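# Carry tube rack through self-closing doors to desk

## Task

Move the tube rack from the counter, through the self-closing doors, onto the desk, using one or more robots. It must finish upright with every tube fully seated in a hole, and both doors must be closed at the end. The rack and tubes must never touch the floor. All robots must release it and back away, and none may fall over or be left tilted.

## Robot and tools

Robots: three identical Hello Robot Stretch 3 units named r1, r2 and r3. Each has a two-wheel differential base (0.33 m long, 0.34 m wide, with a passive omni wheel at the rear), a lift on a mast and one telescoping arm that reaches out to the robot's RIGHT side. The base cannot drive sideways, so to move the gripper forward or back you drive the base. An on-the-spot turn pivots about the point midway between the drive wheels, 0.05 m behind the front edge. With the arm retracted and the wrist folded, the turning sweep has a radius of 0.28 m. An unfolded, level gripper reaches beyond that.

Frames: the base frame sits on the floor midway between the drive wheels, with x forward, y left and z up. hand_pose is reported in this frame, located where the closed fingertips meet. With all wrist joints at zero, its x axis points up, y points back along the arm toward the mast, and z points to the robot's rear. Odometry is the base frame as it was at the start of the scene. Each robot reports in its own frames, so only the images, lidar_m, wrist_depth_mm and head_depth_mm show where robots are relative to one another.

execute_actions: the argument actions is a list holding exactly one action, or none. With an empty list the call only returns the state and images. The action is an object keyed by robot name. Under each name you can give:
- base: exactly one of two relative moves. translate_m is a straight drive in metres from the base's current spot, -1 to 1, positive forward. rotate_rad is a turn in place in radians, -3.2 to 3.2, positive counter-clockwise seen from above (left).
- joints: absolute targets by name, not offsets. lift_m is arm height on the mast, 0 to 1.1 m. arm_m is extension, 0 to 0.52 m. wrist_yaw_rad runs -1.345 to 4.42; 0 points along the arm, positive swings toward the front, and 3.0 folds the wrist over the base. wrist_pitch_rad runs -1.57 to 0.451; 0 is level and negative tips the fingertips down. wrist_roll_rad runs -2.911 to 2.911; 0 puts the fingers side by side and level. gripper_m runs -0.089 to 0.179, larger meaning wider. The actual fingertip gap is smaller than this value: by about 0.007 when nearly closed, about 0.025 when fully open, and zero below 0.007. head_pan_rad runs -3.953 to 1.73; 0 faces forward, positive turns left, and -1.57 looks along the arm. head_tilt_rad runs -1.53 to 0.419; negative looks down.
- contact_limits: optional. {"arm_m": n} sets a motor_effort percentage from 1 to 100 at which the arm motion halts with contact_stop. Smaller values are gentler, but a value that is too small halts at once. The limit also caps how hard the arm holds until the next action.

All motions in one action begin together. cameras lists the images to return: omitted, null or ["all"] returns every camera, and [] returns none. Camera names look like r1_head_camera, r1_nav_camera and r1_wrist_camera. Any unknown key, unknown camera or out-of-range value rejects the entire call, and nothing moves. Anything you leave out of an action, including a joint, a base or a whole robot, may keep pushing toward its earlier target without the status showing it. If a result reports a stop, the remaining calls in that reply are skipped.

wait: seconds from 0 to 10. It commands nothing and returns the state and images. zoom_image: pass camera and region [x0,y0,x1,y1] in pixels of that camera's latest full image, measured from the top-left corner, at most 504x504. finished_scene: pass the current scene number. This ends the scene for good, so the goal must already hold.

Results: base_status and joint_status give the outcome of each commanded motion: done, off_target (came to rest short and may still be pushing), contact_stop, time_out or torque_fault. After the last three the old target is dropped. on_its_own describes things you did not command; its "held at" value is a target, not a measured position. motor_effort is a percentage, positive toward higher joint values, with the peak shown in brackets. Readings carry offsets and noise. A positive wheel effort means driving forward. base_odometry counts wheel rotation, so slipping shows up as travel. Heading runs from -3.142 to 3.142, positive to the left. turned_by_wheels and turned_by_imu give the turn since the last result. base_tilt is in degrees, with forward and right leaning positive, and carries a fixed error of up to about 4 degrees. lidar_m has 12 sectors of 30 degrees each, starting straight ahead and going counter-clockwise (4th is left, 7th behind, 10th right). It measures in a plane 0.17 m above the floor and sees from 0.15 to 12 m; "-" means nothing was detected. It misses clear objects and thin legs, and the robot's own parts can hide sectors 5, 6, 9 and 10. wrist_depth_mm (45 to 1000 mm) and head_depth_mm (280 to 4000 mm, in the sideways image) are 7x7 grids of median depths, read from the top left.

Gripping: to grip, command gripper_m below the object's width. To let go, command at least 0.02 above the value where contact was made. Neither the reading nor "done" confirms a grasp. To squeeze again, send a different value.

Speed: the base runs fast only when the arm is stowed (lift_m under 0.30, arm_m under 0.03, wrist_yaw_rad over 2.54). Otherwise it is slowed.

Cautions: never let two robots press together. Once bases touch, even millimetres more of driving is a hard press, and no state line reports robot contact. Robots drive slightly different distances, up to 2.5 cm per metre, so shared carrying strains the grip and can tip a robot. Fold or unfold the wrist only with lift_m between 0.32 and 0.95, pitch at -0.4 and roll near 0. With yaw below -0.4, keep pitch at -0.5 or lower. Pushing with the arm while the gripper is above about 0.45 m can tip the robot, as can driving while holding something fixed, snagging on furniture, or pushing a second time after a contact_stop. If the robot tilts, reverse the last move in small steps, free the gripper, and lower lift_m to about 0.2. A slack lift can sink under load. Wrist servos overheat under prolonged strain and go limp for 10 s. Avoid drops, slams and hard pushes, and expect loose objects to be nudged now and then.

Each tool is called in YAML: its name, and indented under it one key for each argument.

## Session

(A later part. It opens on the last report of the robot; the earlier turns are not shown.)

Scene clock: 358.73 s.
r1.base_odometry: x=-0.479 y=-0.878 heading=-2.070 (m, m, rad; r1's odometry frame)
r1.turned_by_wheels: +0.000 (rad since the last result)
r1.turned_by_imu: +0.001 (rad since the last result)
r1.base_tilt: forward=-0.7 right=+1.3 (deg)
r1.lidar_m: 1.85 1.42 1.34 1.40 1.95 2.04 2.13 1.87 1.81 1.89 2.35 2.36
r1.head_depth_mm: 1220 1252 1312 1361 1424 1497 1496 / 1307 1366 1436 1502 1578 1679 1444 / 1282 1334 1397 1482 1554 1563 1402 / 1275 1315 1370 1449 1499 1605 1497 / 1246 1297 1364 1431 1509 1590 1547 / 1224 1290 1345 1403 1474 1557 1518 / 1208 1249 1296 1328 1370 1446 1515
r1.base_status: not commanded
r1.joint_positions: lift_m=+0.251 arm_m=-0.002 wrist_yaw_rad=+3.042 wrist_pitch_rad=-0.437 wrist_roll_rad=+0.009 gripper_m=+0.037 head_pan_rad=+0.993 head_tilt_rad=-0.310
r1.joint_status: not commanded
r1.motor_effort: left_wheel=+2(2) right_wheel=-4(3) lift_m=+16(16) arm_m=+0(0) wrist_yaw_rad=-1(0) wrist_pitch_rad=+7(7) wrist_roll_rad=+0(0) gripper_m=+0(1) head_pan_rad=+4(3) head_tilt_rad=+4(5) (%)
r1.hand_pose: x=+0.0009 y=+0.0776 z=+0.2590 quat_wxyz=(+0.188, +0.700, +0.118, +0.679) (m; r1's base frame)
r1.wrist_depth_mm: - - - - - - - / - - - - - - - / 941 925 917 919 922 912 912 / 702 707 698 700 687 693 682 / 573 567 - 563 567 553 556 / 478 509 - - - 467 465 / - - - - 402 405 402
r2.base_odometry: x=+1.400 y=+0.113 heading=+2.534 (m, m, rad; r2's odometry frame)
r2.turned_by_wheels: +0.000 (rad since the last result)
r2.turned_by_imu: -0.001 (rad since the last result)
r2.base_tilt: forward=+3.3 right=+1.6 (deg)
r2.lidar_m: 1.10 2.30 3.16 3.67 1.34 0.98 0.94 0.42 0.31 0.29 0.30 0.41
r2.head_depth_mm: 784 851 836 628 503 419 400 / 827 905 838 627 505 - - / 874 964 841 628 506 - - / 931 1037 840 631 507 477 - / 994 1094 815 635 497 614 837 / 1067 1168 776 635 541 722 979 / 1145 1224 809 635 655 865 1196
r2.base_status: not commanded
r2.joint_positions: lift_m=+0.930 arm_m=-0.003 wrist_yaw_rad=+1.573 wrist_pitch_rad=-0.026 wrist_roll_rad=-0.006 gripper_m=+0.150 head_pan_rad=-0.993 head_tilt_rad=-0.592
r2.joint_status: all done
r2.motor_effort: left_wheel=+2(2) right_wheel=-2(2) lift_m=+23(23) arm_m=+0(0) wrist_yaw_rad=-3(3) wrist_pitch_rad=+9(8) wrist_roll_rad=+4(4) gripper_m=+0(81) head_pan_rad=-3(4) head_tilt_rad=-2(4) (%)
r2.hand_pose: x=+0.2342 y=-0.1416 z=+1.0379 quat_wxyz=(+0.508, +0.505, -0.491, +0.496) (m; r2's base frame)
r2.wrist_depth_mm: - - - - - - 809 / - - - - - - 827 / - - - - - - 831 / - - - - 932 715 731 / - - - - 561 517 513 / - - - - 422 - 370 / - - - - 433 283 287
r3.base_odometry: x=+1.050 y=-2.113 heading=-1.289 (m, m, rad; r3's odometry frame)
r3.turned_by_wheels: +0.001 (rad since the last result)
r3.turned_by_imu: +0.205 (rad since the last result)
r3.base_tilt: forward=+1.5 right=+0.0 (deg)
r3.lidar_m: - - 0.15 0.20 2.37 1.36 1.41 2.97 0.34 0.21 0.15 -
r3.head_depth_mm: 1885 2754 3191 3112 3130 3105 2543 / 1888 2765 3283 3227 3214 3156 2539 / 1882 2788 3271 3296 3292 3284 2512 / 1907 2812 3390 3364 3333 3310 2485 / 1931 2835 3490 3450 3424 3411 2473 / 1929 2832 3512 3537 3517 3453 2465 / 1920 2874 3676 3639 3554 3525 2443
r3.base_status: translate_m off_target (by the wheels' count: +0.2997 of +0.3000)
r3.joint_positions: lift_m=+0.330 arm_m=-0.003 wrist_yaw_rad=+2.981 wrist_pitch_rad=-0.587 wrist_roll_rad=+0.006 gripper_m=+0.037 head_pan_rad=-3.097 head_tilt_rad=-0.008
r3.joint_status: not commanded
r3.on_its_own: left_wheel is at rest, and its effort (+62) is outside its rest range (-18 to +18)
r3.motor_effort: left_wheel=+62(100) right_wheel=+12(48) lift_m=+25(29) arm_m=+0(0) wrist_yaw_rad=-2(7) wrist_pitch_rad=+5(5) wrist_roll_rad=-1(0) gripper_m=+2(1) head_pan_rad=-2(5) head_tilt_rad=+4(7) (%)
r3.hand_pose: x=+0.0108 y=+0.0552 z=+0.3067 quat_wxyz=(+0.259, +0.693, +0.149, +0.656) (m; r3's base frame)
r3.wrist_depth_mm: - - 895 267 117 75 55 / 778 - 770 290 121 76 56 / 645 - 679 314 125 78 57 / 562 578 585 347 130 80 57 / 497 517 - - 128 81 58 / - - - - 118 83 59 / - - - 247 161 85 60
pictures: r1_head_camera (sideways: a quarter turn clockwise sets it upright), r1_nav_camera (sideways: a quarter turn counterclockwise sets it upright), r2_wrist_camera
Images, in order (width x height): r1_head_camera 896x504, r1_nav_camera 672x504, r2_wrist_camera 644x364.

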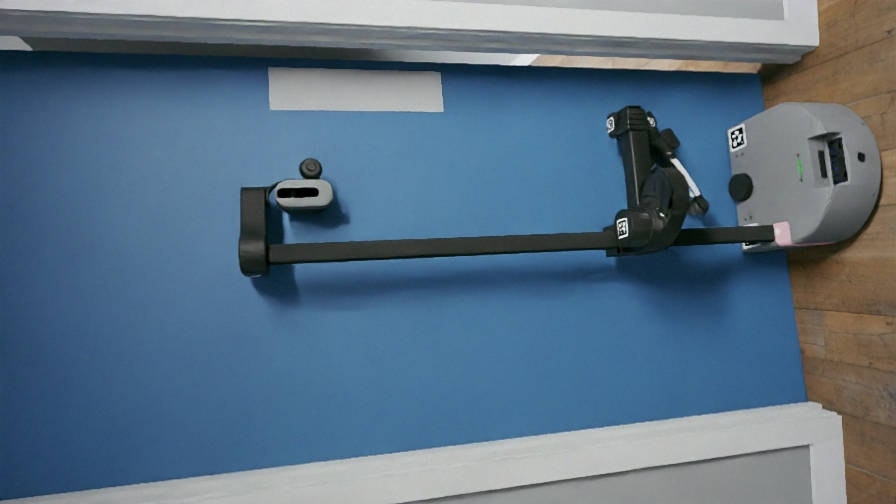

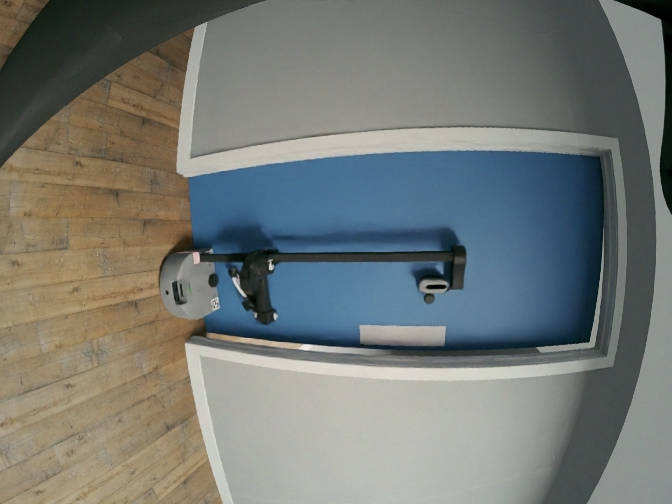

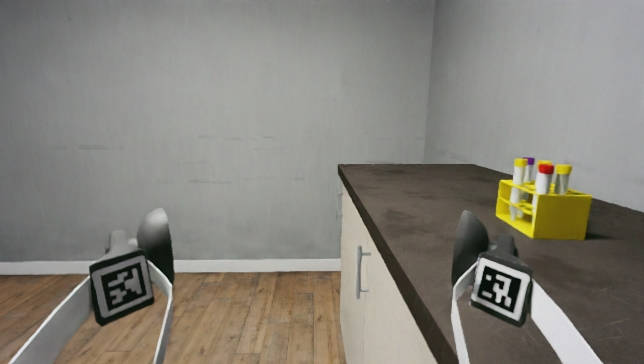

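execute_actions:
  actions:
    - {"r2": {"joints": {"arm_m": 0.43, "lift_m": 0.88, "wrist_pitch_rad": 0.03}}, "r3": {"base": {"rotate_rad": 0.15}}}
  cameras: ["r1_head_camera", "r2_wrist_camera"]

execute_actions:
  actions:
    - {"r3": {"base": {"translate_m": 0.12}}}
  cameras: ["r1_head_camera"]

Scene clock: 385.90 s.
r1.base_odometry: x=-0.479 y=-0.878 heading=-2.070 (m, m, rad; r1's odometry frame)
r1.turned_by_wheels: +0.000 (rad since the last result)
r1.turned_by_imu: +0.003 (rad since the last result)
r1.base_tilt: forward=-0.7 right=+1.3 (deg)
r1.lidar_m: 1.85 1.42 1.31 1.39 1.95 2.04 2.14 1.87 1.81 1.89 2.35 2.34
r1.head_depth_mm: 1230 1249 1311 1352 1431 1504 1527 / 1266 1328 1386 1453 1530 1612 1422 / 1254 1310 1361 1452 1518 1559 1385 / 1251 1298 1363 1410 1482 1568 1455 / 1224 1286 1336 1423 1490 1566 1554 / 1216 1278 1328 1400 1466 1548 1507 / 1204 1251 1290 1330 1381 1459 1520
r1.base_status: not commanded
r1.joint_positions: lift_m=+0.251 arm_m=-0.002 wrist_yaw_rad=+3.042 wrist_pitch_rad=-0.437 wrist_roll_rad=+0.009 gripper_m=+0.037 head_pan_rad=+0.993 head_tilt_rad=-0.310
r1.joint_status: not commanded
r1.motor_effort: left_wheel=+1(1) right_wheel=-2(4) lift_m=+16(16) arm_m=+0(0) wrist_yaw_rad=+0(1) wrist_pitch_rad=+7(7) wrist_roll_rad=+0(0) gripper_m=+1(0) head_pan_rad=+4(4) head_tilt_rad=+4(5) (%)
r1.hand_pose: x=+0.0009 y=+0.0776 z=+0.2590 quat_wxyz=(+0.188, +0.700, +0.118, +0.679) (m; r1's base frame)
r1.wrist_depth_mm: - - - - - - - / - - - - - - - / 942 933 927 924 897 908 893 / 700 692 693 691 690 690 677 / 573 571 - 564 568 564 552 / 472 511 - - - 466 462 / - - - - 403 404 401
r2.base_odometry: x=+1.400 y=+0.113 heading=+2.534 (m, m, rad; r2's odometry frame)
r2.turned_by_wheels: +0.000 (rad since the last result)
r2.turned_by_imu: -0.002 (rad since the last result)
r2.base_tilt: forward=+3.3 right=+1.7 (deg)
r2.lidar_m: 1.09 2.28 3.14 3.71 1.34 0.98 0.94 0.42 0.31 0.29 0.31 0.41
r2.head_depth_mm: 783 855 815 613 503 420 461 / 828 910 880 627 504 431 516 / 873 965 837 629 504 449 584 / 930 1037 840 631 505 538 681 / 992 1095 816 632 509 619 806 / 1073 1158 772 635 540 724 985 / 1152 1214 810 636 656 868 1201
r2.base_status: not commanded
r2.joint_positions: lift_m=+0.880 arm_m=+0.430 wrist_yaw_rad=+1.571 wrist_pitch_rad=+0.006 wrist_roll_rad=-0.006 gripper_m=+0.150 head_pan_rad=-0.993 head_tilt_rad=-0.593
r2.joint_status: all done
r2.motor_effort: left_wheel=+2(2) right_wheel=-2(2) lift_m=+16(21) arm_m=+5(5) wrist_yaw_rad=-1(3) wrist_pitch_rad=+8(9) wrist_roll_rad=+4(4) gripper_m=+1(0) head_pan_rad=-3(1) head_tilt_rad=-2(2) (%)
r2.hand_pose: x=+0.2350 y=-0.5746 z=+0.9963 quat_wxyz=(+0.501, +0.497, -0.499, +0.503) (m; r2's base frame)
r2.wrist_depth_mm: - - - - - 526 370 / - - - - - 537 365 / - - - - - 541 365 / - - 863 516 796 535 365 / - 477 442 440 444 470 364 / 321 - 297 297 298 - 319 / 224 223 224 223 225 225 226
r3.base_odometry: x=+1.050 y=-2.113 heading=-1.139 (m, m, rad; r3's odometry frame)
r3.turned_by_wheels: +0.150 (rad since the last result)
r3.turned_by_imu: -0.056 (rad since the last result)
r3.base_tilt: forward=+1.6 right=+0.0 (deg)
r3.lidar_m: - - 0.15 0.20 2.33 1.33 1.35 2.95 0.34 0.21 0.15 -
r3.head_depth_mm: 1878 2765 3181 3127 3128 3139 2421 / 1893 2766 3201 3185 3153 3157 2501 / 1894 2795 3270 3276 3225 3208 2516 / 1900 2807 3347 3291 3280 3263 2465 / 1908 2810 3350 3351 3306 3314 2470 / 1934 2869 3430 3404 3402 3362 2460 / 1932 2871 3517 3460 3434 3413 2454
r3.base_status: done
r3.joint_positions: lift_m=+0.330 arm_m=-0.003 wrist_yaw_rad=+2.992 wrist_pitch_rad=-0.587 wrist_roll_rad=+0.006 gripper_m=+0.037 head_pan_rad=-3.097 head_tilt_rad=-0.008
r3.joint_status: not commanded
r3.on_its_own: right_wheel is at rest, and its effort (+21) is outside its rest range (-18 to +18)
r3.motor_effort: left_wheel=+13(52) right_wheel=+21(30) lift_m=+25(25) arm_m=+0(1) wrist_yaw_rad=-11(11) wrist_pitch_rad=+5(5) wrist_roll_rad=-1(1) gripper_m=+0(1) head_pan_rad=+0(1) head_tilt_rad=+4(4) (%)
r3.hand_pose: x=+0.0085 y=+0.0557 z=+0.3067 quat_wxyz=(+0.255, +0.692, +0.153, +0.658) (m; r3's base frame)
r3.wrist_depth_mm: 983 - 939 294 123 78 57 / 786 - 772 317 127 79 58 / 662 654 698 339 130 81 58 / 561 574 578 376 135 83 59 / 499 517 - - 128 84 60 / - - - - 121 86 61 / - - - - 167 87 62
pictures: r1_head_camera (sideways: a quarter turn clockwise sets it upright), r2_wrist_camera
Images, in order (width x height): r1_head_camera 896x504, r2_wrist_camera 644x364.

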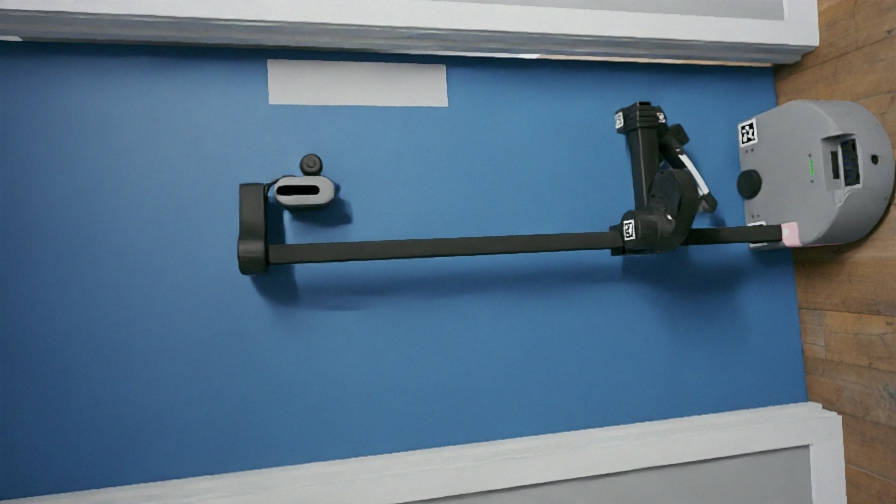

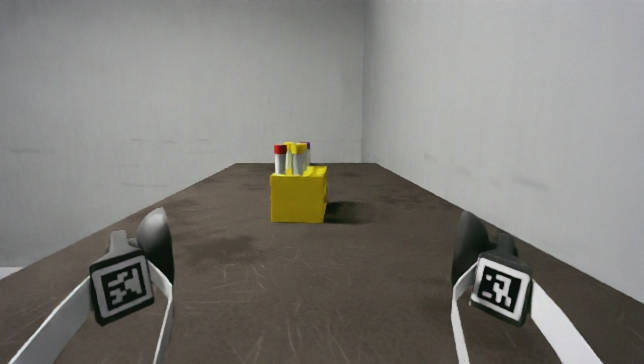

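Scene clock: 388.07 s.
r1.base_odometry: x=-0.479 y=-0.878 heading=-2.070 (m, m, rad; r1's odometry frame)
r1.turned_by_wheels: +0.000 (rad since the last result)
r1.turned_by_imu: +0.001 (rad since the last result)
r1.base_tilt: forward=-0.7 right=+1.3 (deg)
r1.lidar_m: 1.86 1.42 1.38 1.39 1.95 2.04 2.13 1.87 1.81 1.89 2.35 2.35
r1.head_depth_mm: 1222 1246 1312 1355 1431 1496 1514 / 1381 1458 1514 1601 1673 1761 1467 / 1342 1398 1463 1547 1602 1619 1433 / 1313 1367 1430 1482 1549 1645 1489 / 1270 1336 1395 1463 1529 1608 1549 / 1247 1292 1360 1419 1476 1562 1506 / 1218 1252 1294 1320 1371 1457 1519
r1.base_status: not commanded
r1.joint_positions: lift_m=+0.251 arm_m=-0.002 wrist_yaw_rad=+3.042 wrist_pitch_rad=-0.437 wrist_roll_rad=+0.009 gripper_m=+0.037 head_pan_rad=+0.993 head_tilt_rad=-0.310
r1.joint_status: not commanded
r1.motor_effort: left_wheel=+3(2) right_wheel=-4(3) lift_m=+16(16) arm_m=+0(0) wrist_yaw_rad=+0(1) wrist_pitch_rad=+7(7) wrist_roll_rad=+0(0) gripper_m=+1(1) head_pan_rad=+4(4) head_tilt_rad=+5(4) (%)
r1.hand_pose: x=+0.0009 y=+0.0776 z=+0.2590 quat_wxyz=(+0.188, +0.700, +0.118, +0.679) (m; r1's base frame)
r1.wrist_depth_mm: - - - - - - - / - - - - - - - / 930 927 917 914 916 889 893 / 698 704 698 694 693 689 690 / 563 566 - 565 570 558 552 / 477 508 - - - 465 466 / - - - - 408 404 398
r2.base_odometry: x=+1.400 y=+0.113 heading=+2.534 (m, m, rad; r2's odometry frame)
r2.turned_by_wheels: +0.000 (rad since the last result)
r2.turned_by_imu: +0.000 (rad since the last result)
r2.base_tilt: forward=+3.2 right=+1.7 (deg)
r2.lidar_m: 1.09 2.29 3.14 3.68 1.34 0.98 0.94 0.42 0.30 0.29 0.30 0.41
r2.head_depth_mm: 783 856 813 616 502 420 460 / 826 906 874 629 503 430 516 / 876 968 835 630 505 451 587 / 931 1031 839 632 506 538 679 / 992 1094 815 634 509 618 806 / 1061 1165 771 635 540 721 988 / 1153 1215 811 637 655 866 1201
r2.base_status: not commanded
r2.joint_positions: lift_m=+0.880 arm_m=+0.430 wrist_yaw_rad=+1.571 wrist_pitch_rad=+0.006 wrist_roll_rad=-0.006 gripper_m=+0.150 head_pan_rad=-0.993 head_tilt_rad=-0.593
r2.joint_status: not commanded
r2.motor_effort: left_wheel=+2(2) right_wheel=-2(2) lift_m=+16(15) arm_m=+4(4) wrist_yaw_rad=-1(1) wrist_pitch_rad=+8(8) wrist_roll_rad=+4(4) gripper_m=+1(1) head_pan_rad=-3(4) head_tilt_rad=-3(3) (%)
r2.hand_pose: x=+0.2350 y=-0.5746 z=+0.9963 quat_wxyz=(+0.501, +0.497, -0.499, +0.503) (m; r2's base frame)
r2.wrist_depth_mm: - - - - - 534 366 / - - - - - 546 369 / - - - - - 534 365 / - - 837 517 785 541 366 / - 487 445 441 435 477 369 / 317 - 296 299 302 - 323 / 223 223 224 224 226 227 227
r3.base_odometry: x=+1.101 y=-2.222 heading=-1.138 (m, m, rad; r3's odometry frame)
r3.turned_by_wheels: +0.001 (rad since the last result)
r3.turned_by_imu: +0.163 (rad since the last result)
r3.base_tilt: forward=+1.6 right=+0.0 (deg)
r3.lidar_m: - - 0.15 0.20 2.48 1.43 3.31 3.03 0.34 0.21 0.15 -
r3.head_depth_mm: 1883 2765 3169 3190 3178 3178 2536 / 1892 2778 3355 3317 3329 3231 2527 / 1886 2798 3479 3392 3389 3358 2513 / 1919 2827 3517 3573 3509 3446 2485 / 1914 2825 3670 3663 3639 3587 2464 / 1918 2521 3845 3772 3804 3668 2459 / 1931 2708 3979 3959 3923 3753 2446
r3.base_status: translate_m off_target (by the wheels' count: +0.1197 of +0.1200)
r3.joint_positions: lift_m=+0.330 arm_m=-0.003 wrist_yaw_rad=+2.980 wrist_pitch_rad=-0.587 wrist_roll_rad=+0.006 gripper_m=+0.037 head_pan_rad=-3.097 head_tilt_rad=-0.008
r3.joint_status: not commanded
r3.on_its_own: left_wheel is at rest, and its effort (+67) is outside its rest range (-18 to +18)
r3.motor_effort: left_wheel=+67(73) right_wheel=+10(26) lift_m=+25(26) arm_m=+0(0) wrist_yaw_rad=-2(11) wrist_pitch_rad=+5(5) wrist_roll_rad=-1(1) gripper_m=+1(1) head_pan_rad=-1(2) head_tilt_rad=+3(4) (%)
r3.hand_pose: x=+0.0109 y=+0.0552 z=+0.3067 quat_wxyz=(+0.259, +0.693, +0.149, +0.656) (m; r3's base frame)
r3.wrist_depth_mm: - - 936 267 117 75 55 / 792 - 752 288 121 77 56 / 657 - 694 310 125 78 56 / 562 577 602 349 130 80 57 / 494 516 - - 128 81 58 / - - - - 118 83 59 / - - - 247 161 85 60
pictures: r1_head_camera (sideways: a quarter turn clockwise sets it upright)
Images, in order (width x height): r1_head_camera 896x504.

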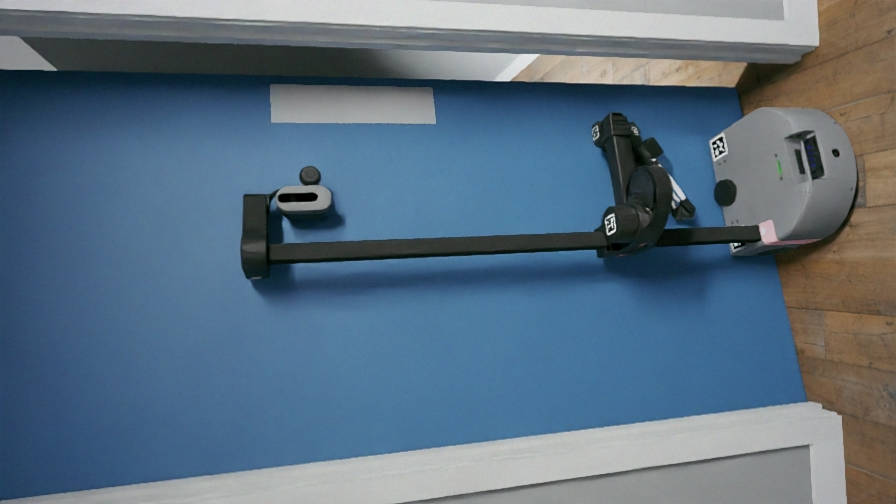

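execute_actions:
  actions:
    - {"r2": {"base": {"translate_m": 0.24}, "joints": {"arm_m": 0.402, "lift_m": 0.845}}, "r3": {"base": {"translate_m": 0.5}, "joints": {"wrist_yaw_rad": 3.1, "gripper_m": 0.0}}}
  cameras: ["r1_head_camera", "r1_nav_camera", "r2_wrist_camera"]

Scene clock: 410.13 s.
r1.base_odometry: x=-0.479 y=-0.878 heading=-2.070 (m, m, rad; r1's odometry frame)
r1.turned_by_wheels: +0.000 (rad since the last result)
r1.turned_by_imu: +0.003 (rad since the last result)
r1.base_tilt: forward=-0.7 right=+1.3 (deg)
r1.lidar_m: 1.85 1.42 1.46 1.39 1.94 2.04 2.13 1.87 1.81 1.89 2.35 2.36
r1.head_depth_mm: 1215 1250 1312 1353 1429 1483 1510 / 3256 3382 3522 3687 2863 1978 1522 / 3161 3365 3614 3761 2887 1951 1526 / 1810 1881 1926 1996 1817 1789 1545 / 1573 1610 1593 1686 1763 1809 1543 / 1383 1416 1466 1502 1565 1597 1509 / 1250 1292 1292 1323 1371 1454 1508
r1.base_status: not commanded
r1.joint_positions: lift_m=+0.251 arm_m=-0.002 wrist_yaw_rad=+3.042 wrist_pitch_rad=-0.437 wrist_roll_rad=+0.009 gripper_m=+0.037 head_pan_rad=+0.993 head_tilt_rad=-0.310
r1.joint_status: not commanded
r1.motor_effort: left_wheel=+2(2) right_wheel=-4(4) lift_m=+16(16) arm_m=+0(0) wrist_yaw_rad=+1(0) wrist_pitch_rad=+7(7) wrist_roll_rad=+0(0) gripper_m=+1(1) head_pan_rad=+3(3) head_tilt_rad=+5(5) (%)
r1.hand_pose: x=+0.0009 y=+0.0776 z=+0.2590 quat_wxyz=(+0.188, +0.700, +0.118, +0.679) (m; r1's base frame)
r1.wrist_depth_mm: - - - - - - - / - - - - - - - / 912 936 914 903 912 904 895 / 696 707 703 691 691 691 686 / 570 568 - 556 576 568 554 / 477 501 - - - 464 466 / - - - - 400 402 397
r2.base_odometry: x=+1.203 y=+0.250 heading=+2.534 (m, m, rad; r2's odometry frame)
r2.turned_by_wheels: +0.000 (rad since the last result)
r2.turned_by_imu: -0.001 (rad since the last result)
r2.base_tilt: forward=+3.1 right=+1.8 (deg)
r2.lidar_m: 1.09 2.04 2.80 3.84 1.67 1.23 1.18 0.42 0.30 0.29 0.30 0.41
r2.head_depth_mm: 785 855 869 605 502 418 456 / 829 905 838 618 503 427 511 / 880 967 765 630 505 445 579 / 931 1033 677 632 506 536 670 / 993 1092 807 632 507 612 793 / 1059 1158 843 635 539 716 978 / 1152 1218 852 636 648 860 1173
r2.base_status: done
r2.joint_positions: lift_m=+0.845 arm_m=+0.402 wrist_yaw_rad=+1.571 wrist_pitch_rad=+0.006 wrist_roll_rad=-0.006 gripper_m=+0.150 head_pan_rad=-0.993 head_tilt_rad=-0.593
r2.joint_status: all done
r2.motor_effort: left_wheel=+2(5) right_wheel=-2(4) lift_m=+16(14) arm_m=-3(3) wrist_yaw_rad=+0(1) wrist_pitch_rad=+8(8) wrist_roll_rad=+4(4) gripper_m=+1(0) head_pan_rad=-4(3) head_tilt_rad=-3(2) (%)
r2.hand_pose: x=+0.2350 y=-0.5474 z=+0.9613 quat_wxyz=(+0.501, +0.497, -0.499, +0.503) (m; r2's base frame)
r2.wrist_depth_mm: - - - - - 568 397 / - - - - - 576 393 / - - - - - 581 397 / - - 646 244 646 529 395 / - 368 341 250 337 377 350 / 244 - 227 229 230 - 230 / 174 173 173 173 173 174 174
r3.base_odometry: x=+1.311 y=-2.675 heading=-1.136 (m, m, rad; r3's odometry frame)
r3.turned_by_wheels: +0.002 (rad since the last result)
r3.turned_by_imu: +0.731 (rad since the last result)
r3.base_tilt: forward=+1.6 right=-0.1 (deg)
r3.lidar_m: - - 0.15 0.20 1.78 3.68 0.65 0.98 1.15 0.21 0.15 -
r3.head_depth_mm: 1881 2757 - - - 3705 2540 / 1730 2436 3820 3775 3742 3683 2415 / 639 638 635 635 628 626 626 / 654 645 639 629 620 615 615 / 833 820 805 794 782 767 756 / 1075 1057 1036 1013 990 969 949 / 1096 1094 1092 1088 1089 1086 1084
r3.base_status: translate_m off_target (by the wheels' count: +0.4997 of +0.5000)
r3.joint_positions: lift_m=+0.330 arm_m=-0.003 wrist_yaw_rad=+3.099 wrist_pitch_rad=-0.585 wrist_roll_rad=+0.006 gripper_m=+0.000 head_pan_rad=-3.097 head_tilt_rad=-0.008
r3.joint_status: all done
r3.on_its_own: left_wheel is at rest, and its effort (+85) is outside its rest range (-18 to +18)
r3.motor_effort: left_wheel=+85(85) right_wheel=+1(28) lift_m=+26(26) arm_m=+0(0) wrist_yaw_rad=+1(7) wrist_pitch_rad=+5(5) wrist_roll_rad=-1(1) gripper_m=-3(82) head_pan_rad=-1(1) head_tilt_rad=+3(4) (%)
r3.hand_pose: x=-0.0127 y=+0.0579 z=+0.3070 quat_wxyz=(+0.219, +0.683, +0.189, +0.671) (m; r3's base frame)
r3.wrist_depth_mm: - - - 612 187 106 74 / 808 771 843 663 188 106 74 / 678 670 701 648 189 107 74 / 563 577 594 594 190 106 74 / 501 515 - - 191 108 74 / 452 - - - 172 107 74 / - - - - 173 107 75
pictures: r1_head_camera (sideways: a quarter turn clockwise sets it upright), r1_nav_camera (sideways: a quarter turn counterclockwise sets it upright), r2_wrist_camera
Images, in order (width x height): r1_head_camera 896x504, r1_nav_camera 672x504, r2_wrist_camera 644x364.

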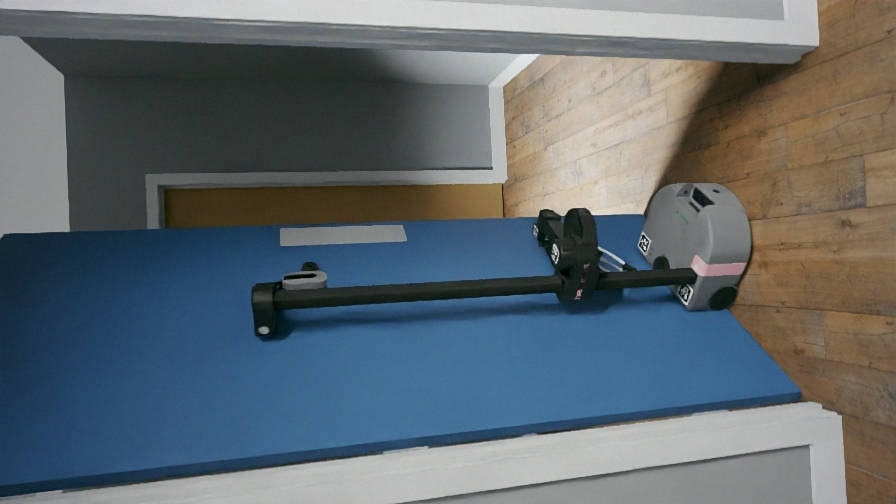

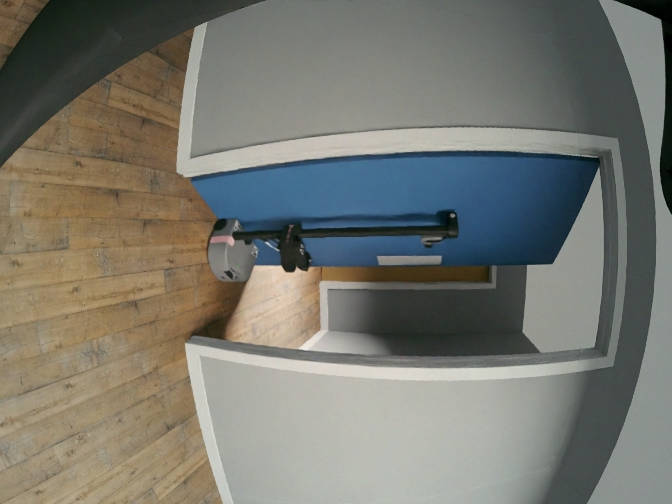

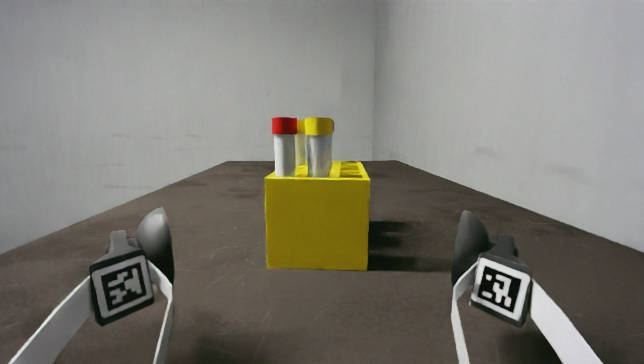

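execute_actions:
  actions:
    - {"r3": {"base": {"translate_m": 0.4}}}
  cameras: ["r1_head_camera", "r1_nav_camera", "r3_nav_camera"]

Scene clock: 450.23 s.
r1.base_odometry: x=-0.479 y=-0.878 heading=-2.070 (m, m, rad; r1's odometry frame)
r1.turned_by_wheels: +0.000 (rad since the last result)
r1.turned_by_imu: +0.002 (rad since the last result)
r1.base_tilt: forward=-0.7 right=+1.4 (deg)
r1.lidar_m: 1.86 1.42 1.46 1.39 1.95 2.04 2.14 1.87 1.81 1.89 2.35 2.35
r1.head_depth_mm: 1223 1246 1308 1357 1428 1504 1511 / 3216 3398 3573 3716 2836 2003 1523 / 3194 3394 3560 3716 2894 2007 1528 / 3099 3489 3560 3635 2933 1980 1542 / 3114 3379 3604 3738 2178 1933 1554 / 2447 1941 1682 1770 1708 1616 1524 / 1264 1306 1296 1320 1372 1454 1519
r1.base_status: not commanded
r1.joint_positions: lift_m=+0.251 arm_m=-0.002 wrist_yaw_rad=+3.042 wrist_pitch_rad=-0.437 wrist_roll_rad=+0.009 gripper_m=+0.037 head_pan_rad=+0.993 head_tilt_rad=-0.310
r1.joint_status: not commanded
r1.motor_effort: left_wheel=+2(2) right_wheel=-4(5) lift_m=+16(16) arm_m=+0(0) wrist_yaw_rad=+0(0) wrist_pitch_rad=+7(7) wrist_roll_rad=+0(0) gripper_m=+1(0) head_pan_rad=+3(3) head_tilt_rad=+4(4) (%)
r1.hand_pose: x=+0.0009 y=+0.0776 z=+0.2590 quat_wxyz=(+0.188, +0.700, +0.118, +0.679) (m; r1's base frame)
r1.wrist_depth_mm: - - - - - - - / - - - - - - - / 933 928 928 902 920 903 896 / 704 711 699 692 695 688 680 / 559 560 - 554 576 556 558 / 476 501 - - - 469 462 / - - - - 405 405 400
r2.base_odometry: x=+1.203 y=+0.250 heading=+2.534 (m, m, rad; r2's odometry frame)
r2.turned_by_wheels: +0.000 (rad since the last result)
r2.turned_by_imu: -0.001 (rad since the last result)
r2.base_tilt: forward=+3.3 right=+1.7 (deg)
r2.lidar_m: 1.09 2.03 2.79 3.84 1.68 1.23 1.18 0.42 0.30 0.29 0.30 0.41
r2.head_depth_mm: 783 854 869 606 503 419 455 / 826 908 832 616 504 427 510 / 873 965 766 628 505 445 582 / 932 1038 676 631 506 534 672 / 990 1095 805 632 507 614 798 / 1070 1161 850 635 539 716 978 / 1150 1216 851 637 647 861 1178
r2.base_status: not commanded
r2.joint_positions: lift_m=+0.845 arm_m=+0.402 wrist_yaw_rad=+1.571 wrist_pitch_rad=+0.006 wrist_roll_rad=-0.006 gripper_m=+0.150 head_pan_rad=-0.993 head_tilt_rad=-0.593
r2.joint_status: not commanded
r2.motor_effort: left_wheel=+2(2) right_wheel=-2(2) lift_m=+15(15) arm_m=-3(3) wrist_yaw_rad=-1(1) wrist_pitch_rad=+8(8) wrist_roll_rad=+4(4) gripper_m=+1(0) head_pan_rad=-4(3) head_tilt_rad=-2(3) (%)
r2.hand_pose: x=+0.2350 y=-0.5474 z=+0.9613 quat_wxyz=(+0.501, +0.497, -0.499, +0.503) (m; r2's base frame)
r2.wrist_depth_mm: - - - - - 580 399 / - - - - - 585 395 / - - - - - 592 392 / - - 650 245 646 537 398 / - 372 337 251 339 380 350 / 245 - 228 229 229 - 232 / 173 173 173 173 172 173 174
r3.base_odometry: x=+1.480 y=-3.038 heading=-1.135 (m, m, rad; r3's odometry frame)
r3.turned_by_wheels: +0.001 (rad since the last result)
r3.turned_by_imu: +0.631 (rad since the last result)
r3.base_tilt: forward=+1.6 right=+0.1 (deg)
r3.lidar_m: - - 0.15 0.20 3.87 0.94 1.41 1.46 1.93 0.23 0.15 -
r3.head_depth_mm: 1386 1376 1376 1366 1352 1352 1347 / 1396 1393 1380 1373 1368 1358 1356 / 1415 1403 1395 1386 1376 1370 1356 / 1418 1414 1402 1394 1387 1373 1372 / 1429 1424 1418 1406 1404 1391 1383 / 1441 1439 1423 1418 1408 1400 1406 / 1450 1443 1442 1429 1419 1417 1404
r3.base_status: translate_m off_target (by the wheels' count: +0.3998 of +0.4000)
r3.joint_positions: lift_m=+0.330 arm_m=-0.003 wrist_yaw_rad=+3.100 wrist_pitch_rad=-0.585 wrist_roll_rad=+0.006 gripper_m=+0.000 head_pan_rad=-3.097 head_tilt_rad=-0.007
r3.joint_status: not commanded
r3.on_its_own: left_wheel is at rest, and its effort (+51) is outside its rest range (-18 to +18)
r3.motor_effort: left_wheel=+51(84) right_wheel=+0(22) lift_m=+25(26) arm_m=+0(0) wrist_yaw_rad=+0(1) wrist_pitch_rad=+5(5) wrist_roll_rad=-1(1) gripper_m=-3(2) head_pan_rad=-1(1) head_tilt_rad=+3(3) (%)
r3.hand_pose: x=-0.0129 y=+0.0579 z=+0.3070 quat_wxyz=(+0.219, +0.683, +0.189, +0.671) (m; r3's base frame)
r3.wrist_depth_mm: - - - - 189 108 76 / 797 790 863 753 189 109 76 / 663 667 690 656 191 110 76 / 559 573 591 586 193 110 77 / 497 521 - - 196 111 77 / 453 - - - 177 111 77 / - - - - 177 111 77
pictures: r1_head_camera (sideways: a quarter turn clockwise sets it upright), r1_nav_camera (sideways: a quarter turn counterclockwise sets it upright), r3_nav_camera (sideways: a quarter turn counterclockwise sets it upright)
Images, in order (width x height): r1_head_camera 896x504, r1_nav_camera 672x504, r3_nav_camera 672x504.

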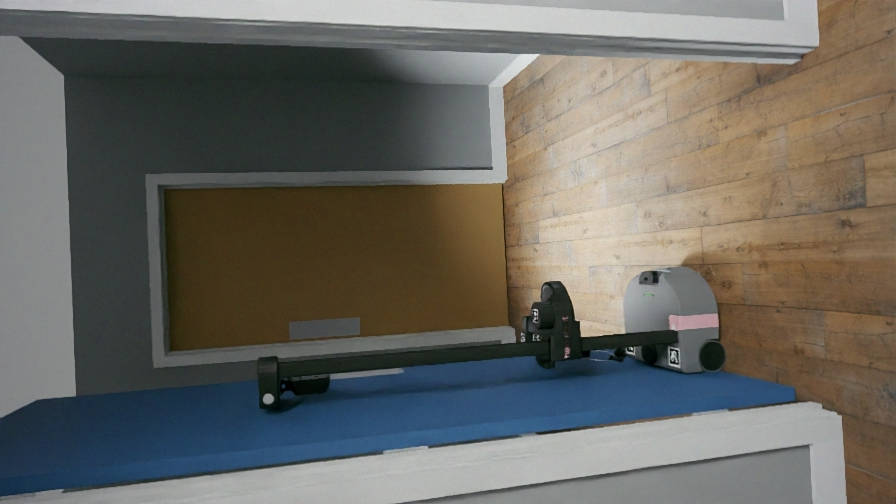

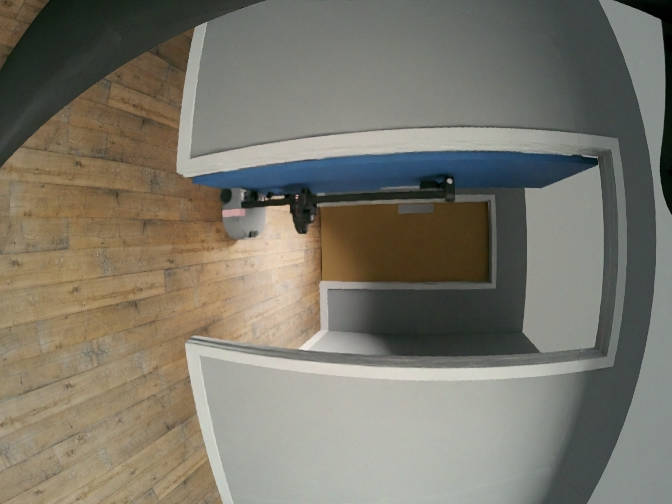

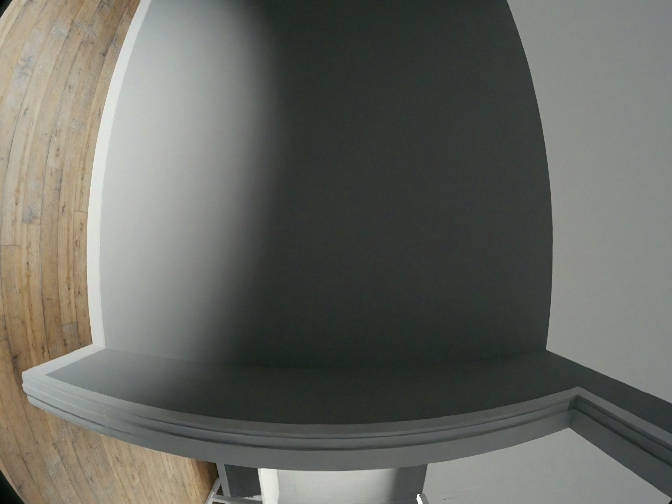

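execute_actions:
  actions:
    - {"r2": {"joints": {"lift_m": 0.856}}, "r3": {"base": {"translate_m": 0.2}}}
  cameras: ["r1_head_camera"]

execute_actions:
  actions:
    - {"r2": {"base": {"translate_m": 0.12}, "joints": {"head_pan_rad": -1.15, "head_tilt_rad": -0.5}}}
  cameras: ["r2_head_camera", "r2_wrist_camera"]

Scene clock: 476.97 s.
r1.base_odometry: x=-0.479 y=-0.878 heading=-2.070 (m, m, rad; r1's odometry frame)
r1.turned_by_wheels: +0.000 (rad since the last result)
r1.turned_by_imu: +0.002 (rad since the last result)
r1.base_tilt: forward=-0.8 right=+1.3 (deg)
r1.lidar_m: 1.86 1.42 1.46 1.39 1.94 2.04 2.14 1.88 1.82 1.90 2.36 2.35
r1.head_depth_mm: 1225 1247 1306 1354 1417 1502 1523 / 3207 3384 3514 3642 2879 2002 1519 / 3145 3388 3602 3752 2817 1993 1537 / 3098 3418 3601 3751 2942 2009 1554 / 3091 3376 3534 3748 2755 1937 1551 / 3048 3321 3455 3714 1881 1798 1509 / 2428 1319 1299 1317 1368 1447 1511
r1.base_status: not commanded
r1.joint_positions: lift_m=+0.251 arm_m=-0.002 wrist_yaw_rad=+3.042 wrist_pitch_rad=-0.437 wrist_roll_rad=+0.009 gripper_m=+0.037 head_pan_rad=+0.993 head_tilt_rad=-0.310
r1.joint_status: not commanded
r1.motor_effort: left_wheel=+2(2) right_wheel=-4(4) lift_m=+16(16) arm_m=+0(0) wrist_yaw_rad=+0(1) wrist_pitch_rad=+7(7) wrist_roll_rad=+0(1) gripper_m=+1(2) head_pan_rad=+4(4) head_tilt_rad=+5(5) (%)
r1.hand_pose: x=+0.0009 y=+0.0776 z=+0.2590 quat_wxyz=(+0.188, +0.700, +0.118, +0.679) (m; r1's base frame)
r1.wrist_depth_mm: - - - - - - - / - - - - - - - / 946 925 933 925 918 911 894 / 709 706 695 693 686 682 692 / 568 566 - 558 572 557 558 / 470 503 - - - 467 464 / - - - - 403 402 401
r2.base_odometry: x=+1.203 y=+0.250 heading=+2.534 (m, m, rad; r2's odometry frame)
r2.turned_by_wheels: +0.000 (rad since the last result)
r2.turned_by_imu: -0.001 (rad since the last result)
r2.base_tilt: forward=+3.1 right=+1.6 (deg)
r2.lidar_m: 1.09 2.04 2.80 3.85 1.68 1.23 1.18 0.42 0.30 0.29 0.30 0.41
r2.head_depth_mm: 783 855 876 622 503 420 456 / 826 910 834 607 503 429 510 / 872 964 768 618 506 445 581 / 933 1035 676 630 507 537 670 / 995 1098 804 633 507 612 796 / 1063 1167 845 637 540 714 982 / 1151 1209 849 637 647 861 1178
r2.base_status: not commanded
r2.joint_positions: lift_m=+0.856 arm_m=+0.402 wrist_yaw_rad=+1.571 wrist_pitch_rad=+0.006 wrist_roll_rad=-0.006 gripper_m=+0.150 head_pan_rad=-0.993 head_tilt_rad=-0.593
r2.joint_status: all done
r2.motor_effort: left_wheel=+2(2) right_wheel=-2(2) lift_m=+23(23) arm_m=-3(3) wrist_yaw_rad=-1(0) wrist_pitch_rad=+8(8) wrist_roll_rad=+4(4) gripper_m=+1(0) head_pan_rad=-4(3) head_tilt_rad=-1(3) (%)
r2.hand_pose: x=+0.2350 y=-0.5474 z=+0.9718 quat_wxyz=(+0.501, +0.497, -0.499, +0.503) (m; r2's base frame)
r2.wrist_depth_mm: - - - - - 576 401 / - - - - - 589 403 / - - - - - 577 395 / - - 708 246 714 542 395 / - 404 369 249 365 414 366 / 266 - 248 248 249 - 252 / 188 188 188 189 188 189 190
r3.base_odometry: x=+1.564 y=-3.219 heading=-1.135 (m, m, rad; r3's odometry frame)
r3.turned_by_wheels: +0.000 (rad since the last result)
r3.turned_by_imu: +0.303 (rad since the last result)
r3.base_tilt: forward=+1.7 right=-0.1 (deg)
r3.lidar_m: - - 0.15 0.20 1.09 1.05 1.54 1.80 1.78 0.21 0.15 -
r3.head_depth_mm: 1476 1469 1457 1452 1440 1435 1433 / 1536 1529 1516 1513 1498 1489 1485 / 1596 1586 1583 1565 1558 1546 1532 / 1663 1656 1647 1640 1631 1615 1605 / 1741 1735 1711 1714 1691 1683 1667 / 1812 1805 1800 1784 1770 1765 1745 / 1875 1889 1875 1878 1859 1840 1821
r3.base_status: translate_m off_target (by the wheels' count: +0.1997 of +0.2000)
r3.joint_positions: lift_m=+0.330 arm_m=-0.003 wrist_yaw_rad=+3.107 wrist_pitch_rad=-0.585 wrist_roll_rad=+0.006 gripper_m=+0.000 head_pan_rad=-3.097 head_tilt_rad=-0.007
r3.joint_status: not commanded
r3.on_its_own: left_wheel is at rest, and its effort (+53) is outside its rest range (-18 to +18); right_wheel is at rest, and its effort (+23) is outside its rest range (-18 to +18)
r3.motor_effort: left_wheel=+53(93) right_wheel=+23(34) lift_m=+25(26) arm_m=-1(1) wrist_yaw_rad=-5(6) wrist_pitch_rad=+5(5) wrist_roll_rad=-1(1) gripper_m=-3(2) head_pan_rad=-1(2) head_tilt_rad=+3(4) (%)
r3.hand_pose: x=-0.0144 y=+0.0579 z=+0.3071 quat_wxyz=(+0.217, +0.682, +0.192, +0.671) (m; r3's base frame)
r3.wrist_depth_mm: - - - - 196 109 75 / 792 821 822 804 196 109 75 / 653 668 692 669 195 110 76 / 582 574 594 571 198 109 76 / 503 517 - - 198 110 76 / 455 - - - 177 110 76 / - - - - 177 110 76
pictures: r1_head_camera (sideways: a quarter turn clockwise sets it upright)
Images, in order (width x height): r1_head_camera 896x504.

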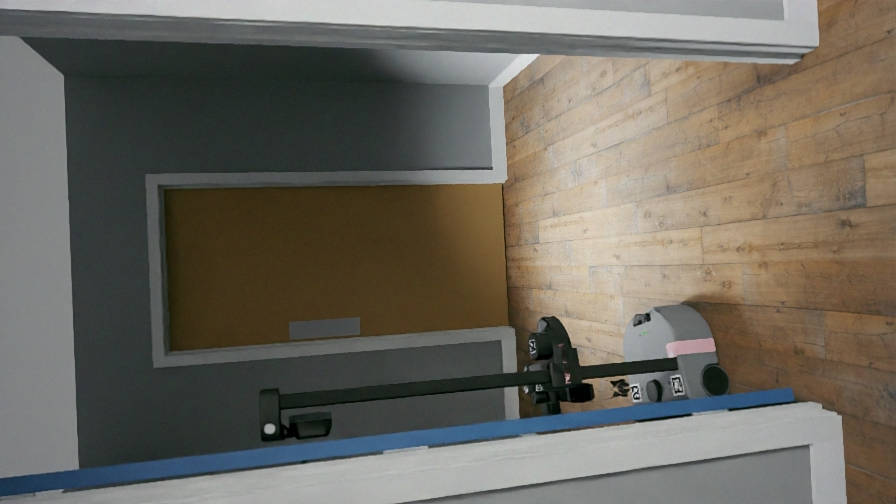

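Scene clock: 479.63 s.
r1.base_odometry: x=-0.479 y=-0.878 heading=-2.070 (m, m, rad; r1's odometry frame)
r1.turned_by_wheels: +0.000 (rad since the last result)
r1.turned_by_imu: +0.001 (rad since the last result)
r1.base_tilt: forward=-0.7 right=+1.3 (deg)
r1.lidar_m: 1.86 1.43 1.46 1.39 1.95 2.04 2.13 1.87 1.81 1.89 2.35 2.36
r1.head_depth_mm: 1219 1251 1312 1354 1426 1497 1517 / 3200 3312 3493 3620 2892 2000 1545 / 3151 3395 3595 3729 2869 2021 1529 / 3084 3478 3633 3711 2943 2023 1545 / 3133 3391 3461 3682 2802 1936 1551 / 3004 3308 3385 3604 1899 1803 1525 / 2409 1323 1287 1325 1379 1453 1503
r1.base_status: not commanded
r1.joint_positions: lift_m=+0.251 arm_m=-0.002 wrist_yaw_rad=+3.042 wrist_pitch_rad=-0.437 wrist_roll_rad=+0.009 gripper_m=+0.037 head_pan_rad=+0.993 head_tilt_rad=-0.310
r1.joint_status: not commanded
r1.motor_effort: left_wheel=+2(3) right_wheel=-4(4) lift_m=+16(16) arm_m=+0(0) wrist_yaw_rad=+0(1) wrist_pitch_rad=+7(7) wrist_roll_rad=+0(0) gripper_m=+1(1) head_pan_rad=+3(3) head_tilt_rad=+5(5) (%)
r1.hand_pose: x=+0.0009 y=+0.0776 z=+0.2590 quat_wxyz=(+0.188, +0.700, +0.118, +0.679) (m; r1's base frame)
r1.wrist_depth_mm: - - - - - - - / - - - - - - - / 938 932 932 918 900 910 895 / 698 709 695 696 699 697 688 / 571 559 - 557 576 554 556 / 477 505 - - - 469 467 / - - - - 408 405 404
r2.base_odometry: x=+1.105 y=+0.318 heading=+2.535 (m, m, rad; r2's odometry frame)
r2.turned_by_wheels: +0.000 (rad since the last result)
r2.turned_by_imu: +0.000 (rad since the last result)
r2.base_tilt: forward=+3.3 right=+1.8 (deg)
r2.lidar_m: 1.09 1.92 2.62 3.84 1.83 1.35 1.30 0.42 0.30 0.29 0.30 0.41
r2.head_depth_mm: 745 806 875 - 553 450 386 / 776 842 912 748 554 451 398 / 811 880 941 619 554 452 455 / 846 925 988 641 556 452 503 / 883 976 1029 687 555 456 553 / 926 1027 1036 725 558 479 617 / 976 1084 1037 725 559 548 694
r2.base_status: done
r2.joint_positions: lift_m=+0.856 arm_m=+0.402 wrist_yaw_rad=+1.571 wrist_pitch_rad=+0.006 wrist_roll_rad=-0.006 gripper_m=+0.150 head_pan_rad=-1.143 head_tilt_rad=-0.507
r2.joint_status: all done
r2.motor_effort: left_wheel=+2(4) right_wheel=-2(3) lift_m=+22(23) arm_m=-3(3) wrist_yaw_rad=-1(1) wrist_pitch_rad=+8(8) wrist_roll_rad=+4(4) gripper_m=+0(0) head_pan_rad=-3(19) head_tilt_rad=+2(11) (%)
r2.hand_pose: x=+0.2350 y=-0.5474 z=+0.9718 quat_wxyz=(+0.501, +0.497, -0.499, +0.503) (m; r2's base frame)
r2.wrist_depth_mm: - - - - - 580 396 / - - - - - 572 398 / - - - - - 580 392 / - - 512 204 711 553 397 / - 412 311 133 338 410 363 / 269 - 133 128 128 - 251 / 189 189 137 134 133 191 190
r3.base_odometry: x=+1.564 y=-3.219 heading=-1.135 (m, m, rad; r3's odometry frame)
r3.turned_by_wheels: +0.000 (rad since the last result)
r3.turned_by_imu: +0.000 (rad since the last result)
r3.base_tilt: forward=+1.6 right=+0.0 (deg)
r3.lidar_m: - - 0.15 0.20 1.09 1.05 1.54 1.80 1.78 0.21 0.15 -
r3.head_depth_mm: 1487 1468 1463 1451 1437 1436 1424 / 1542 1523 1520 1506 1494 1485 1480 / 1604 1585 1577 1570 1557 1552 1544 / 1673 1662 1651 1641 1625 1608 1597 / 1728 1741 1722 1707 1699 1689 1679 / 1801 1817 1810 1790 1776 1752 1743 / 1882 1904 1893 1870 1852 1843 1831
r3.base_status: not commanded
r3.joint_positions: lift_m=+0.330 arm_m=-0.003 wrist_yaw_rad=+3.107 wrist_pitch_rad=-0.585 wrist_roll_rad=+0.006 gripper_m=+0.000 head_pan_rad=-3.097 head_tilt_rad=-0.007
r3.joint_status: not commanded
r3.on_its_own: left_wheel is at rest, and its effort (+53) is outside its rest range (-18 to +18); right_wheel is at rest, and its effort (+23) is outside its rest range (-18 to +18)
r3.motor_effort: left_wheel=+53(52) right_wheel=+23(23) lift_m=+25(25) arm_m=+0(0) wrist_yaw_rad=-5(5) wrist_pitch_rad=+5(5) wrist_roll_rad=-1(1) gripper_m=-3(3) head_pan_rad=-1(2) head_tilt_rad=+4(3) (%)
r3.hand_pose: x=-0.0144 y=+0.0579 z=+0.3071 quat_wxyz=(+0.217, +0.682, +0.192, +0.671) (m; r3's base frame)
r3.wrist_depth_mm: - - - - 196 109 76 / 790 800 842 788 197 110 76 / 664 672 696 677 196 110 76 / 565 566 589 582 198 110 76 / 496 516 - - 197 110 76 / 452 - - - 176 110 76 / - - - - 177 109 76
pictures: r2_head_camera (sideways: a quarter turn clockwise sets it upright), r2_wrist_camera
Images, in order (width x height): r2_head_camera 896x504, r2_wrist_camera 644x364.

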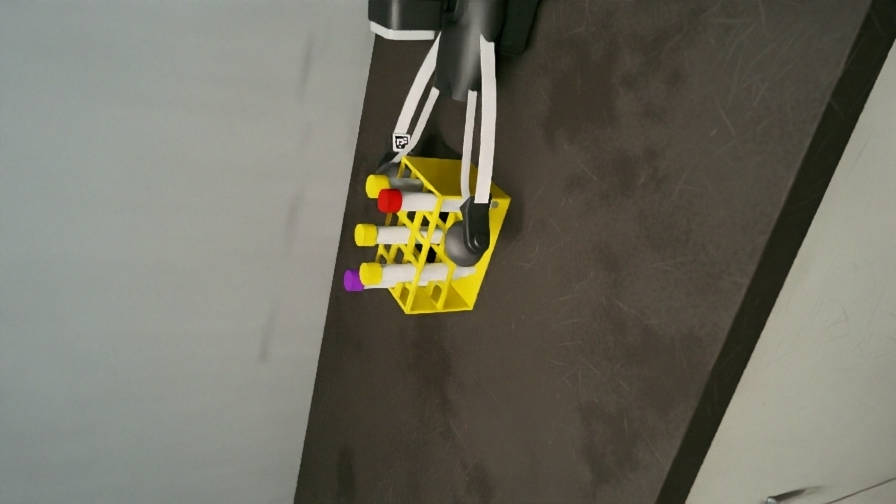

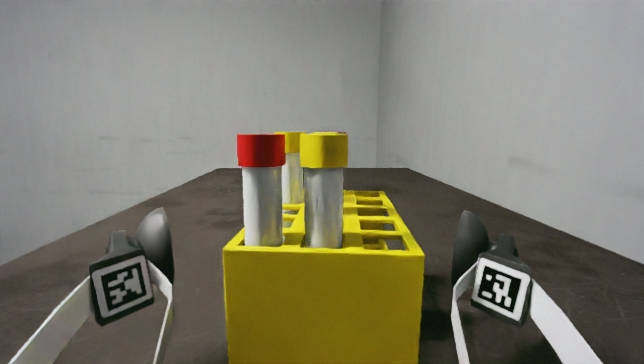

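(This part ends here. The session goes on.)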